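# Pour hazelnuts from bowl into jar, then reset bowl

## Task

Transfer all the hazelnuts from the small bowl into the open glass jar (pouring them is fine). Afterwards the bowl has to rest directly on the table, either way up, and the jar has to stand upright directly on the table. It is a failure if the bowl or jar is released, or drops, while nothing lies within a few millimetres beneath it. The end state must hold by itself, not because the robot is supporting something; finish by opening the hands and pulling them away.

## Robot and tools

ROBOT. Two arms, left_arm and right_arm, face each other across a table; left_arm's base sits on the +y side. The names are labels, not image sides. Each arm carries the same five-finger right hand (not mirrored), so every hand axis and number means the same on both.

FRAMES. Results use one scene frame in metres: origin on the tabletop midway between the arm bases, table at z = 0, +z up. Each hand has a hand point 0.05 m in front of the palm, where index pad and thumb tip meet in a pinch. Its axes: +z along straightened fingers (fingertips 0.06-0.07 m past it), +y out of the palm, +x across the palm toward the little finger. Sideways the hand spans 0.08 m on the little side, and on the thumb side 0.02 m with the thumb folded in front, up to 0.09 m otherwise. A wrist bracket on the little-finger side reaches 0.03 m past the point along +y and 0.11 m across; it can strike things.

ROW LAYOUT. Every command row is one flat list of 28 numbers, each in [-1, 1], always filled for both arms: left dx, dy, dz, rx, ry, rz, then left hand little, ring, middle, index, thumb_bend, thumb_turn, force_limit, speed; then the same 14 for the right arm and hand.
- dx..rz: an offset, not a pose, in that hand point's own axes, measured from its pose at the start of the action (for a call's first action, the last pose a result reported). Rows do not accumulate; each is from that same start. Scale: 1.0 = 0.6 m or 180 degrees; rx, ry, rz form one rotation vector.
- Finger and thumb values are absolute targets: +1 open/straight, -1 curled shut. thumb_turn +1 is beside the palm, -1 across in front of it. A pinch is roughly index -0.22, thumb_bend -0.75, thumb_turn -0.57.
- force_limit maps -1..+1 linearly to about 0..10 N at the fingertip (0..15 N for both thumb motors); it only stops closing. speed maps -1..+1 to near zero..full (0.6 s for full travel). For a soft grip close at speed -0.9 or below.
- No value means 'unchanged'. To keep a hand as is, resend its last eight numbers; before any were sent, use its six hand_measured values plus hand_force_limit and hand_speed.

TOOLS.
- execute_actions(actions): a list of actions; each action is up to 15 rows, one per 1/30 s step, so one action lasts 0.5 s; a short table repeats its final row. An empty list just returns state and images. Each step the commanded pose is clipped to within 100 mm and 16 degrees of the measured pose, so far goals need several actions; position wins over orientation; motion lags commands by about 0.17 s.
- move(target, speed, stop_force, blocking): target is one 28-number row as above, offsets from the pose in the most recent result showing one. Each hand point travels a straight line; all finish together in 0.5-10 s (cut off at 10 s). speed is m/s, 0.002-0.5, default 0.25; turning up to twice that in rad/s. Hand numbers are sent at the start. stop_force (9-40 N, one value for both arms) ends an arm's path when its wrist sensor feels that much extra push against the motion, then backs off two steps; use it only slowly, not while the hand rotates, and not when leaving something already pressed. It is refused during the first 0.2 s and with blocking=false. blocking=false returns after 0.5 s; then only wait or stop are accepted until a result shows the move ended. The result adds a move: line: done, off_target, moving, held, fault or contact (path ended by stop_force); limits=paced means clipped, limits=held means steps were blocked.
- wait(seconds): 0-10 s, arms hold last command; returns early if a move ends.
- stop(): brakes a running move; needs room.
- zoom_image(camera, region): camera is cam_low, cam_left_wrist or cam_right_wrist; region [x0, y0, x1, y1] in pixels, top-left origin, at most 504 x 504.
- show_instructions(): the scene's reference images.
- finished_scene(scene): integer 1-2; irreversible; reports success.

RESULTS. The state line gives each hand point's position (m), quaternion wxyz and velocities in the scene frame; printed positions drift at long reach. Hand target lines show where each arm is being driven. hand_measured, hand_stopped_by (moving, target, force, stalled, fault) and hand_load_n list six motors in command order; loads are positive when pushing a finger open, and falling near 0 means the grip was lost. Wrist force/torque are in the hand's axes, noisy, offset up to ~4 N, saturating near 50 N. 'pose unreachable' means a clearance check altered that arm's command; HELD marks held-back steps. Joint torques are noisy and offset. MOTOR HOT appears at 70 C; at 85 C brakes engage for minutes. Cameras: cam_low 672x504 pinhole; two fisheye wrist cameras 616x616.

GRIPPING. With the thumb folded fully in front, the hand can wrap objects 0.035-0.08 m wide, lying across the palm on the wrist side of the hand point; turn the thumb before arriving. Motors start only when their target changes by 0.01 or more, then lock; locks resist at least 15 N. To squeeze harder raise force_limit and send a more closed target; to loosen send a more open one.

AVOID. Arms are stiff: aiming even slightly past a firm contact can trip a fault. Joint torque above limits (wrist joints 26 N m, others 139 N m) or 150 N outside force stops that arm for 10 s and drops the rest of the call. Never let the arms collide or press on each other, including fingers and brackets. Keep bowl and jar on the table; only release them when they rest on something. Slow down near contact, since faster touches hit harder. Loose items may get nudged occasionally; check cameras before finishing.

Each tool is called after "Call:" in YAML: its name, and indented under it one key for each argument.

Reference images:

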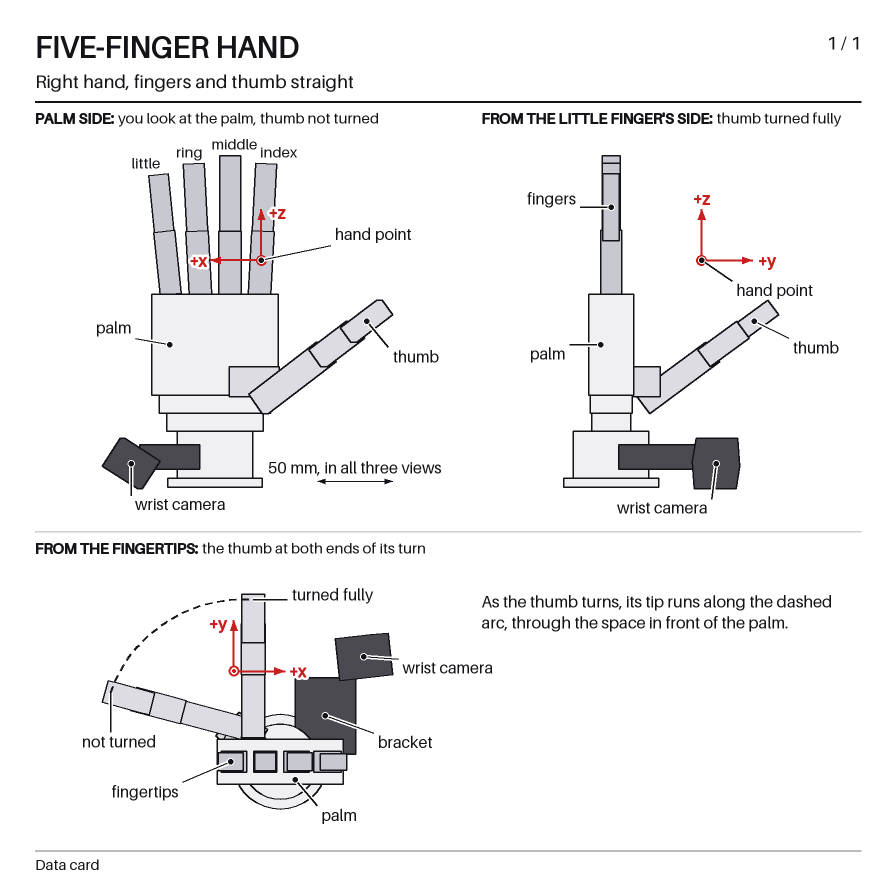

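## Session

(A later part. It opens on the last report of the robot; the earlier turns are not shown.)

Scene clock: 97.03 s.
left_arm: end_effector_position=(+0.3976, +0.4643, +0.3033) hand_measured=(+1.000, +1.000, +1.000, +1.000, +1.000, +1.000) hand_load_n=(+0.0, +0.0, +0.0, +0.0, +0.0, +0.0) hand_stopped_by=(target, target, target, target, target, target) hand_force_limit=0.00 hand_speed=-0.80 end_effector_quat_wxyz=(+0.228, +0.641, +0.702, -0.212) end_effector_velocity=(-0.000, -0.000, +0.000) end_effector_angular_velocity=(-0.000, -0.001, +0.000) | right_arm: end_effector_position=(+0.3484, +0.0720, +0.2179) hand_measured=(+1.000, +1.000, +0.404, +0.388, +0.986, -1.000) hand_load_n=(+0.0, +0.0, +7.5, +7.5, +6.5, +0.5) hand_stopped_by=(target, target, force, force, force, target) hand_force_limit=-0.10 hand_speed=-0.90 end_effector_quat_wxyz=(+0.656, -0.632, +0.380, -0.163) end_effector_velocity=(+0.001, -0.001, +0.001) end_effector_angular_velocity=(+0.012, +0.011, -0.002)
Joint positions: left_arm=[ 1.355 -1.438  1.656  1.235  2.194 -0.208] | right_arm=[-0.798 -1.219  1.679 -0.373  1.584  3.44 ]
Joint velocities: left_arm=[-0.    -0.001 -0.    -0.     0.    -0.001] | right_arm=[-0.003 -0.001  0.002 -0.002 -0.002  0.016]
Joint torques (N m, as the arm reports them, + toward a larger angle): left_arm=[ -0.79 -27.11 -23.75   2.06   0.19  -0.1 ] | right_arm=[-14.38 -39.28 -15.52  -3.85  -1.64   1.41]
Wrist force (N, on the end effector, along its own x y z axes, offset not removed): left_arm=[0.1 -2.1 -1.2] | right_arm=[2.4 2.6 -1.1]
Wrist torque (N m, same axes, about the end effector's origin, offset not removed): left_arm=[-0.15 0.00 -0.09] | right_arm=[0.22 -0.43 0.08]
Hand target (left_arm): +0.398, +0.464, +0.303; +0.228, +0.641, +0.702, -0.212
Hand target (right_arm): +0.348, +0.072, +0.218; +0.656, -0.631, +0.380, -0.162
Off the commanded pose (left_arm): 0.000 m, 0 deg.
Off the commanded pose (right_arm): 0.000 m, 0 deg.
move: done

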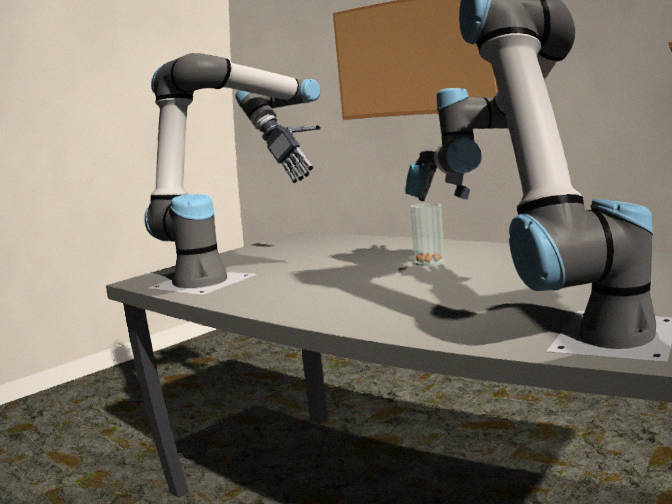

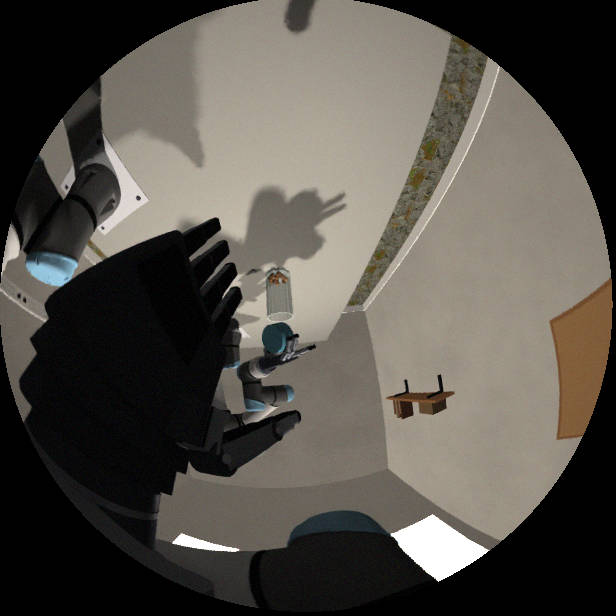

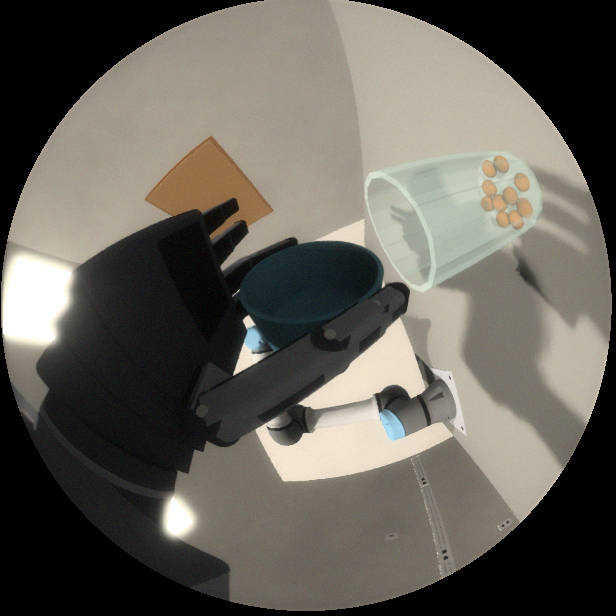

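Call:
move:
  target: [0,0,0,0,0,0,1,1,1,1,1,1,0,-0.8,0.28,-0.105,-0.2,0,0,-0.589,1,1,-0.5,-0.5,0.3,-1,-0.1,-0.9]
  speed: 0.35

Call:
move:
  target: [0,0,0,0,0,0,1,1,1,1,1,1,0,-0.8,-0.33,0,0.029,0,0,0,1,1,-0.5,-0.5,0.3,-1,-0.1,-0.9]
  speed: 0.2

Scene clock: 103.63 s.
left_arm: end_effector_position=(+0.3976, +0.4643, +0.3033) hand_measured=(+1.000, +1.000, +1.000, +1.000, +1.000, +1.000) hand_load_n=(+0.0, +0.0, +0.0, +0.0, +0.0, +0.0) hand_stopped_by=(target, target, target, target, target, target) hand_force_limit=0.00 hand_speed=-0.80 end_effector_quat_wxyz=(+0.228, +0.641, +0.702, -0.212) end_effector_velocity=(-0.000, +0.000, -0.000) end_effector_angular_velocity=(+0.000, +0.001, +0.000) | right_arm: end_effector_position=(+0.3915, -0.1384, +0.2394) hand_measured=(+1.000, +1.000, +0.404, +0.388, +0.986, -1.000) hand_load_n=(+0.0, +0.0, +7.5, +7.5, +6.5, +1.5) hand_stopped_by=(target, target, force, force, force, target) hand_force_limit=-0.10 hand_speed=-0.90 end_effector_quat_wxyz=(-0.265, +0.684, +0.276, +0.622) end_effector_velocity=(-0.000, -0.001, +0.000) end_effector_angular_velocity=(-0.009, -0.009, +0.004)
Joint positions: left_arm=[ 1.355 -1.438  1.656  1.235  2.194 -0.208] | right_arm=[-0.994 -1.529  2.049 -0.432  1.389  1.574]
Joint velocities: left_arm=[-0.    -0.     0.001  0.    -0.    -0.   ] | right_arm=[-0.004 -0.002  0.005 -0.002 -0.006 -0.014]
Joint torques (N m, as the arm reports them, + toward a larger angle): left_arm=[  4.17 -25.23 -19.19   1.84   1.69   1.36] | right_arm=[-14.51 -27.79 -14.05  -3.32  -1.67  -1.23]
Wrist force (N, on the end effector, along its own x y z axes, offset not removed): left_arm=[1.7 -2.4 1.9] | right_arm=[-0.2 0.3 0.0]
Wrist torque (N m, same axes, about the end effector's origin, offset not removed): left_arm=[-0.31 -0.44 0.04] | right_arm=[-0.07 0.04 0.14]
Hand target (left_arm): +0.398, +0.464, +0.303; +0.228, +0.641, +0.702, -0.212
Hand target (right_arm): +0.391, -0.139, +0.239; -0.264, +0.683, +0.276, +0.622
Off the commanded pose (left_arm): 0.000 m, 0 deg.
Off the commanded pose (right_arm): 0.000 m, 0 deg.
move: done

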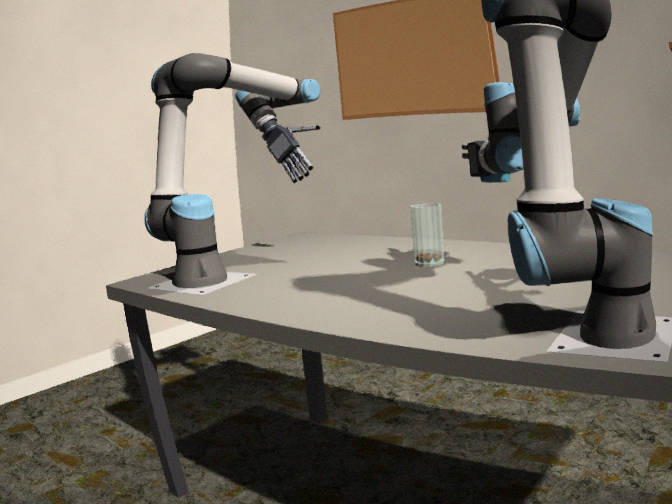

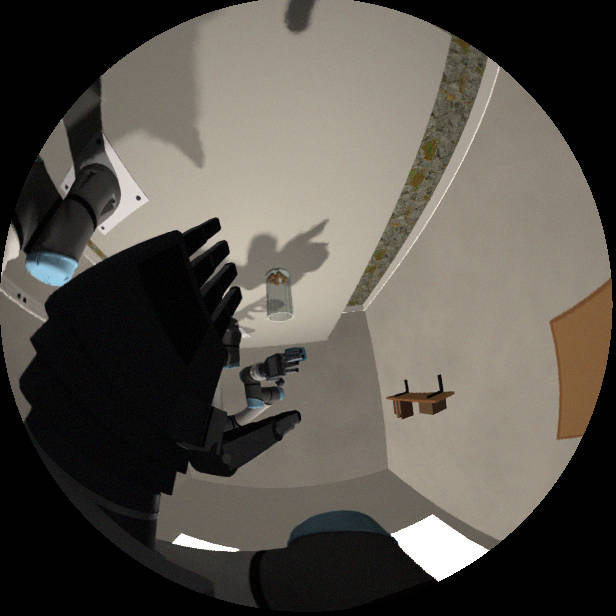

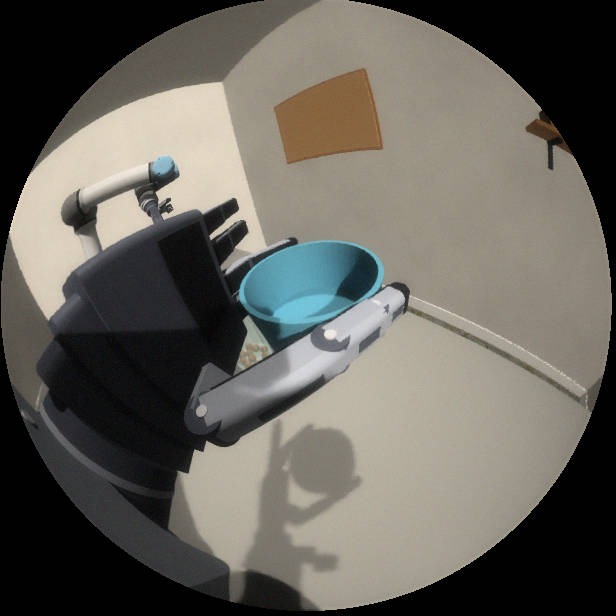

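Scene clock: 105.23 s.
left_arm: end_effector_position=(+0.3976, +0.4643, +0.3033) hand_measured=(+1.000, +1.000, +1.000, +1.000, +1.000, +1.000) hand_load_n=(+0.0, +0.0, +0.0, +0.0, +0.0, +0.0) hand_stopped_by=(target, target, target, target, target, target) hand_force_limit=0.00 hand_speed=-0.80 end_effector_quat_wxyz=(+0.228, +0.641, +0.702, -0.212) end_effector_velocity=(+0.001, -0.000, +0.000) end_effector_angular_velocity=(-0.001, -0.000, -0.000) | right_arm: end_effector_position=(+0.3887, -0.1356, +0.0407) hand_measured=(+1.000, +1.000, +0.404, +0.388, +0.986, -1.000) hand_load_n=(+0.0, +0.0, +7.5, +7.5, +6.5, +1.5) hand_stopped_by=(target, target, force, force, force, target) hand_force_limit=-0.10 hand_speed=-0.90 end_effector_quat_wxyz=(-0.265, +0.684, +0.276, +0.622) end_effector_velocity=(+0.001, -0.000, -0.002) end_effector_angular_velocity=(+0.001, -0.002, -0.003)
Joint positions: left_arm=[ 1.355 -1.438  1.656  1.235  2.194 -0.208] | right_arm=[-0.983 -1.121  2.232 -1.023  1.4    1.575]
Joint velocities: left_arm=[-0.     0.001 -0.002  0.     0.001 -0.   ] | right_arm=[-0.001  0.008 -0.001 -0.01   0.002 -0.   ]
Joint torques (N m, as the arm reports them, + toward a larger angle): left_arm=[  3.46 -25.07 -19.56   1.88   1.85   1.47] | right_arm=[ 14.   -20.21 -19.48  -3.49   2.1    1.48]
Wrist force (N, on the end effector, along its own x y z axes, offset not removed): left_arm=[1.3 -2.9 -0.7] | right_arm=[0.6 -1.9 4.0]
Wrist torque (N m, same axes, about the end effector's origin, offset not removed): left_arm=[-0.20 -0.18 -0.09] | right_arm=[-0.65 -0.29 0.06]
Hand target (left_arm): +0.398, +0.464, +0.303; +0.228, +0.641, +0.702, -0.212
Hand target (right_arm): +0.389, -0.136, +0.040; -0.265, +0.684, +0.276, +0.622
Off the commanded pose (left_arm): 0.000 m, 0 deg.
Off the commanded pose (right_arm): 0.000 m, 0 deg.
move: done

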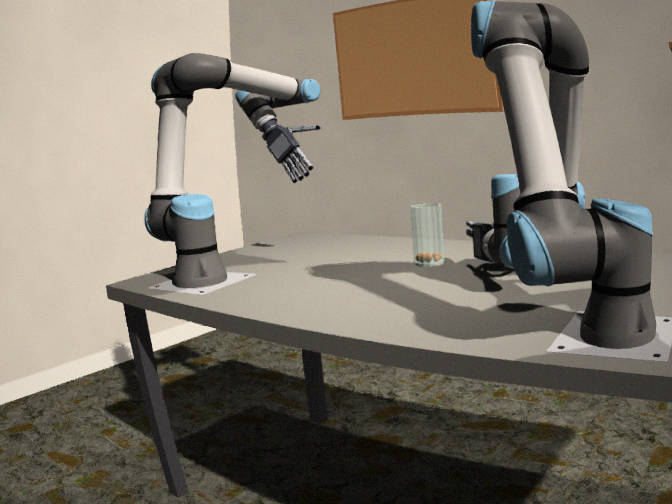

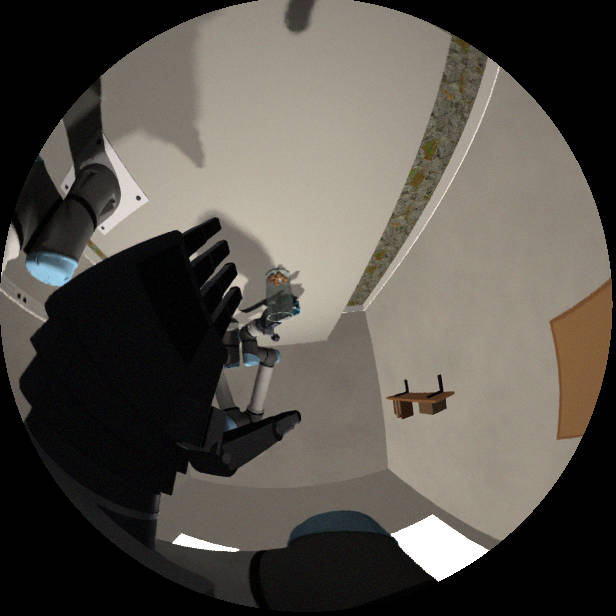

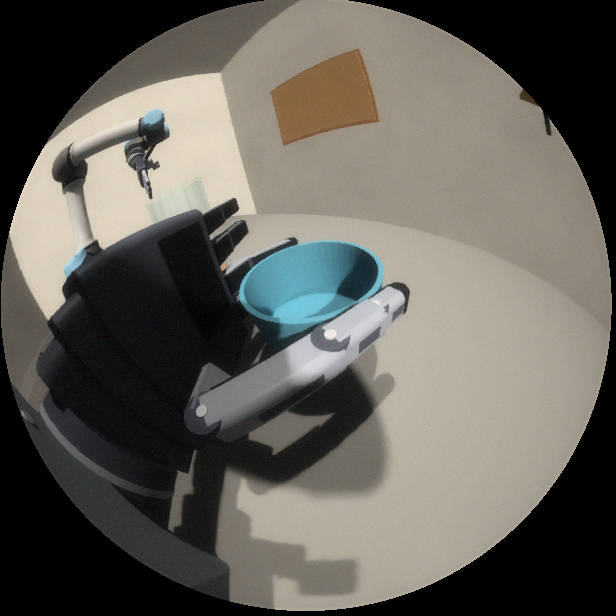

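Call:
move:
  target: [0,0,0,0,0,0,1,1,1,1,1,1,0,-0.8,-0.0277,0,0,0,0,0,1,1,-0.5,-0.5,0.3,-1,-0.1,-0.9]
  speed: 0.02

Call:
move:
  target: [0,0,0,0,0,0,1,1,1,1,1,1,0,-0.8,0,0,0,0,0,0,1,1,1,1,1,-1,-0.1,-0.3]

Call:
move:
  target: [0,0,0,0,0,0,1,1,1,1,1,1,0,-0.8,0.12,-0.01,-0.2,0,0,0,1,1,1,1,1,-1,-0.1,-0.3]
  speed: 0.15

Scene clock: 112.87 s.
left_arm: end_effector_position=(+0.3976, +0.4643, +0.3033) hand_measured=(+1.000, +1.000, +1.000, +1.000, +1.000, +1.000) hand_load_n=(+0.0, +0.0, +0.0, +0.0, +0.0, +0.0) hand_stopped_by=(target, target, target, target, target, target) hand_force_limit=0.00 hand_speed=-0.80 end_effector_quat_wxyz=(+0.228, +0.641, +0.702, -0.212) end_effector_velocity=(+0.000, -0.000, +0.001) end_effector_angular_velocity=(-0.000, -0.001, -0.000) | right_arm: end_effector_position=(+0.3874, -0.1363, +0.0244) hand_measured=(+1.000, +1.000, +0.404, +0.388, +0.986, -1.000) hand_load_n=(+0.0, +0.0, +7.5, +7.5, +6.5, +1.5) hand_stopped_by=(target, target, force, force, force, target) hand_force_limit=-0.10 hand_speed=-0.90 end_effector_quat_wxyz=(-0.265, +0.684, +0.276, +0.622) end_effector_velocity=(+0.001, -0.000, -0.000) end_effector_angular_velocity=(+0.002, -0.004, -0.002)
Joint positions: left_arm=[ 1.355 -1.438  1.656  1.235  2.194 -0.208] | right_arm=[-0.983 -1.078  2.239 -1.072  1.4    1.575]
Joint velocities: left_arm=[-0.     0.    -0.001  0.     0.     0.   ] | right_arm=[-0.     0.003  0.001 -0.008  0.001 -0.001]
Joint torques (N m, as the arm reports them, + toward a larger angle): left_arm=[  3.98 -25.17 -19.56   2.02   1.59   1.41] | right_arm=[ 13.93 -19.57  -4.68  -3.36   2.09   1.43]
Wrist force (N, on the end effector, along its own x y z axes, offset not removed): left_arm=[1.2 2.4 0.1] | right_arm=[0.0 2.7 -1.6]
Wrist torque (N m, same axes, about the end effector's origin, offset not removed): left_arm=[0.61 -0.34 0.19] | right_arm=[0.48 -0.27 0.10]
Hand target (left_arm): +0.398, +0.464, +0.303; +0.228, +0.641, +0.702, -0.212
Hand target (right_arm): +0.387, -0.136, +0.024; -0.265, +0.684, +0.276, +0.622
Off the commanded pose (left_arm): 0.000 m, 0 deg.
Off the commanded pose (right_arm): 0.000 m, 0 deg.
move: done

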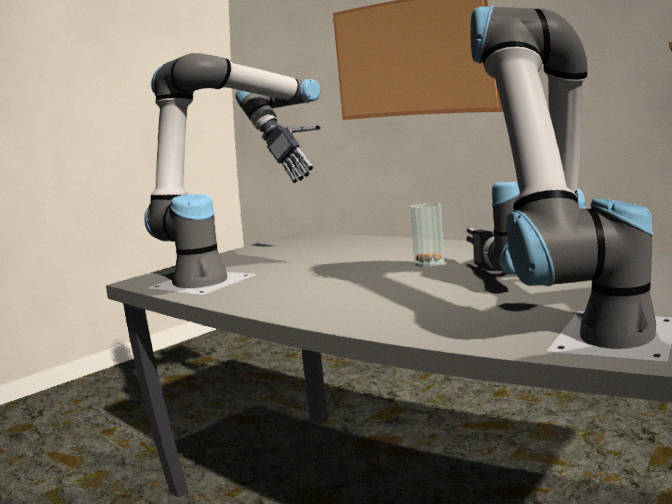

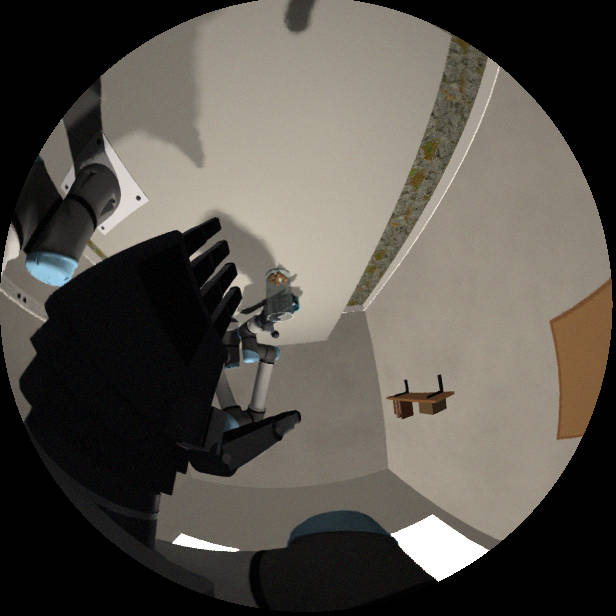

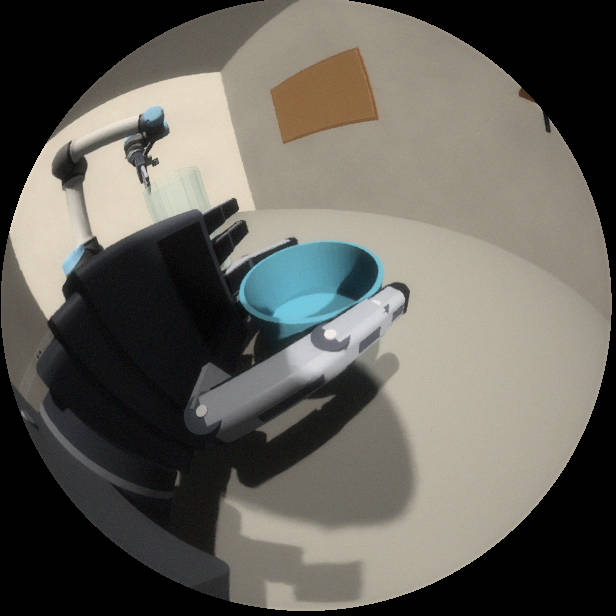

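Scene clock: 113.67 s.
left_arm: end_effector_position=(+0.3976, +0.4643, +0.3033) hand_measured=(+1.000, +1.000, +1.000, +1.000, +1.000, +1.000) hand_load_n=(+0.0, +0.0, +0.0, +0.0, +0.0, +0.0) hand_stopped_by=(target, target, target, target, target, target) hand_force_limit=0.00 hand_speed=-0.80 end_effector_quat_wxyz=(+0.228, +0.641, +0.702, -0.212) end_effector_velocity=(+0.000, -0.000, -0.000) end_effector_angular_velocity=(+0.000, +0.001, +0.000) | right_arm: end_effector_position=(+0.3874, -0.1364, +0.0243) hand_measured=(+1.000, +1.000, +1.000, +1.000, +1.000, -1.000) hand_load_n=(+0.0, +0.0, +0.0, +0.0, +0.0, +0.0) hand_stopped_by=(target, target, target, target, target, target) hand_force_limit=-0.10 hand_speed=-0.30 end_effector_quat_wxyz=(-0.265, +0.684, +0.276, +0.622) end_effector_velocity=(+0.001, -0.001, +0.001) end_effector_angular_velocity=(-0.000, -0.001, -0.003)
Joint positions: left_arm=[ 1.355 -1.438  1.656  1.235  2.194 -0.208] | right_arm=[-0.983 -1.078  2.239 -1.072  1.4    1.575]
Joint velocities: left_arm=[-0.     0.    -0.001  0.001 -0.    -0.001] | right_arm=[-0.001 -0.001 -0.     0.     0.002 -0.001]
Joint torques (N m, as the arm reports them, + toward a larger angle): left_arm=[  4.42 -24.07 -19.02   1.89   1.62   1.28] | right_arm=[ 14.07 -35.23  -9.7    0.19   1.59   1.29]
Wrist force (N, on the end effector, along its own x y z axes, offset not removed): left_arm=[-0.6 -2.6 1.7] | right_arm=[0.7 -0.3 2.7]
Wrist torque (N m, same axes, about the end effector's origin, offset not removed): left_arm=[-0.15 -0.06 0.13] | right_arm=[-0.42 -0.19 0.02]
Hand target (left_arm): +0.398, +0.464, +0.303; +0.228, +0.641, +0.702, -0.212
Hand target (right_arm): +0.387, -0.136, +0.024; -0.265, +0.684, +0.276, +0.622
Off the commanded pose (left_arm): 0.000 m, 0 deg.
Off the commanded pose (right_arm): 0.000 m, 0 deg.
move: done

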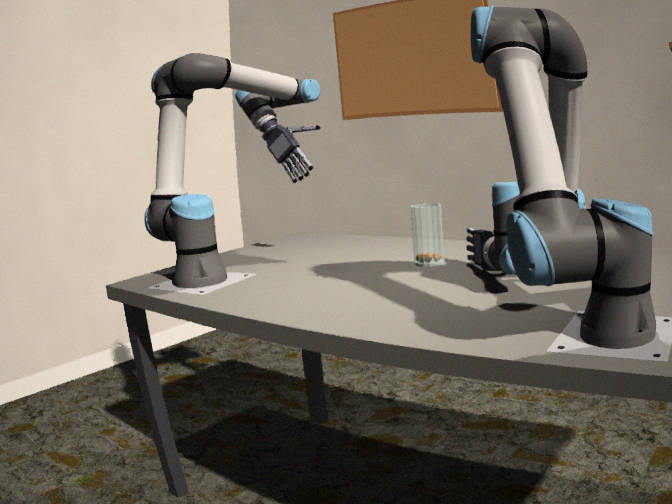

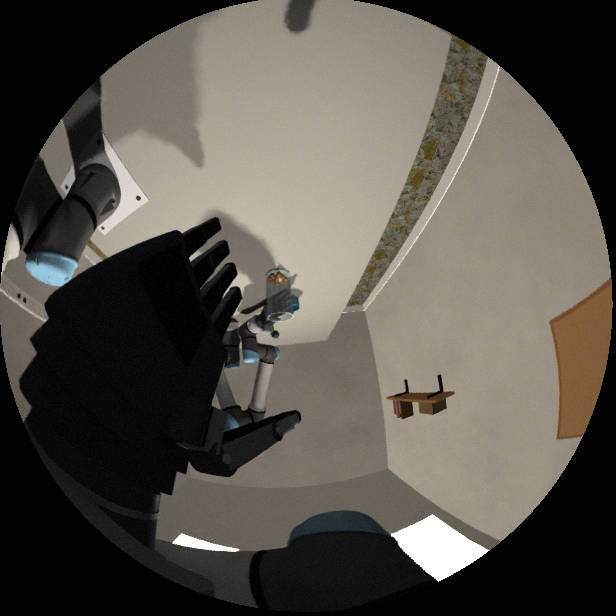

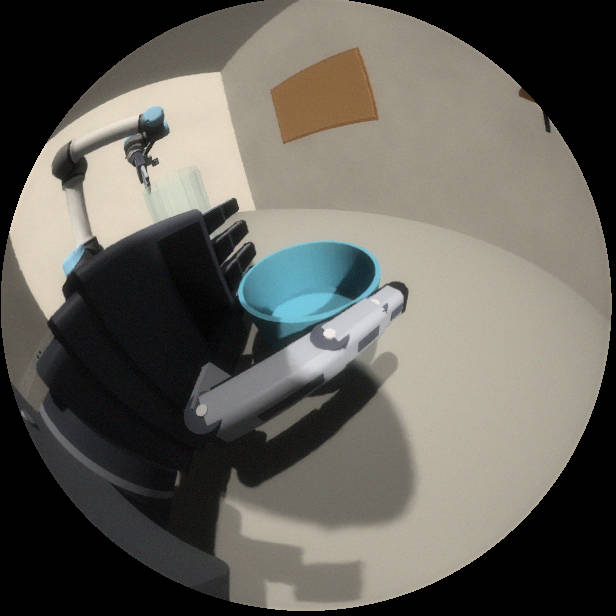

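Scene clock: 115.17 s.
left_arm: end_effector_position=(+0.3976, +0.4643, +0.3033) hand_measured=(+1.000, +1.000, +1.000, +1.000, +1.000, +1.000) hand_load_n=(+0.0, +0.0, +0.0, +0.0, +0.0, +0.0) hand_stopped_by=(target, target, target, target, target, target) hand_force_limit=0.00 hand_speed=-0.80 end_effector_quat_wxyz=(+0.228, +0.641, +0.702, -0.212) end_effector_velocity=(+0.000, -0.000, +0.000) end_effector_angular_velocity=(-0.000, -0.000, +0.000) | right_arm: end_effector_position=(+0.3044, -0.2132, +0.1066) hand_measured=(+1.000, +1.000, +1.000, +1.000, +1.000, -1.000) hand_load_n=(+0.0, +0.0, +0.0, +0.0, +0.0, +0.0) hand_stopped_by=(target, target, target, target, target, target) hand_force_limit=-0.10 hand_speed=-0.30 end_effector_quat_wxyz=(-0.265, +0.684, +0.276, +0.622) end_effector_velocity=(-0.001, -0.001, +0.002) end_effector_angular_velocity=(-0.001, +0.001, +0.001)
Joint positions: left_arm=[ 1.355 -1.438  1.656  1.235  2.194 -0.208] | right_arm=[-1.047 -1.52   2.508 -0.898  1.336  1.569]
Joint velocities: left_arm=[-0.     0.    -0.001 -0.     0.    -0.   ] | right_arm=[-0.004 -0.011  0.003  0.009 -0.005 -0.   ]
Joint torques (N m, as the arm reports them, + toward a larger angle): left_arm=[  4.34 -24.91 -19.81   1.91   1.81   1.44] | right_arm=[-16.18 -22.2   -6.03   0.3   -1.68  -1.25]
Wrist force (N, on the end effector, along its own x y z axes, offset not removed): left_arm=[-2.3 -0.5 2.5] | right_arm=[1.6 3.2 0.8]
Wrist torque (N m, same axes, about the end effector's origin, offset not removed): left_arm=[0.02 0.16 0.13] | right_arm=[0.39 -0.48 0.04]
Hand target (left_arm): +0.398, +0.464, +0.303; +0.228, +0.641, +0.702, -0.212
Hand target (right_arm): +0.304, -0.213, +0.107; -0.265, +0.684, +0.276, +0.622
Off the commanded pose (left_arm): 0.000 m, 0 deg.
Off the commanded pose (right_arm): 0.000 m, 0 deg.
move: done

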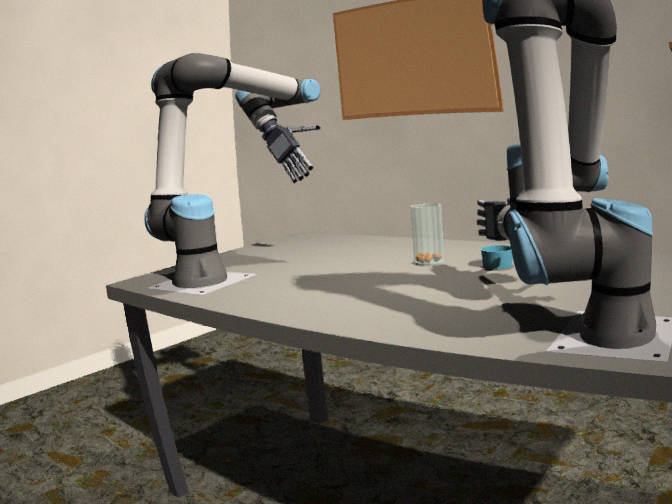

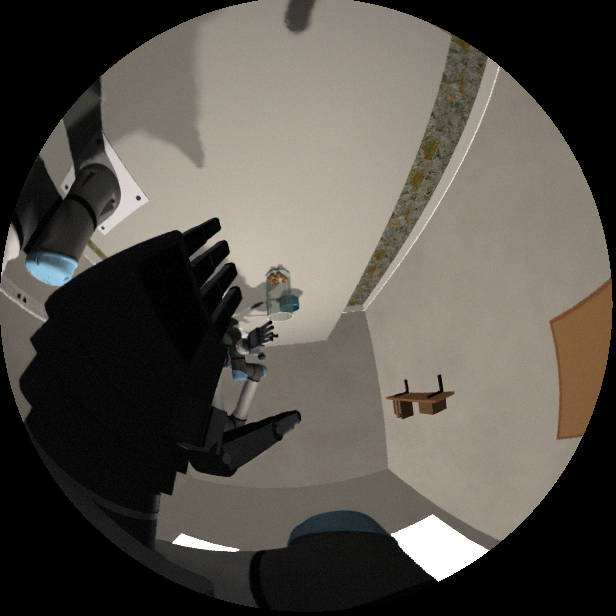

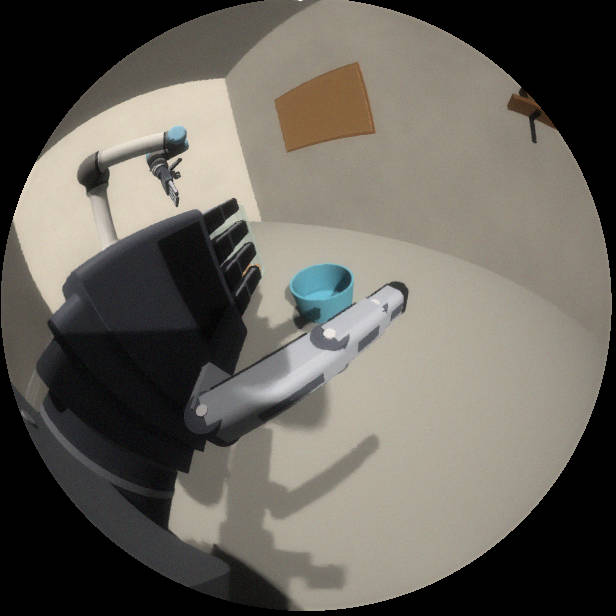

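Call:
finished_scene:
  scene: 1

The scene is finished: the task was done.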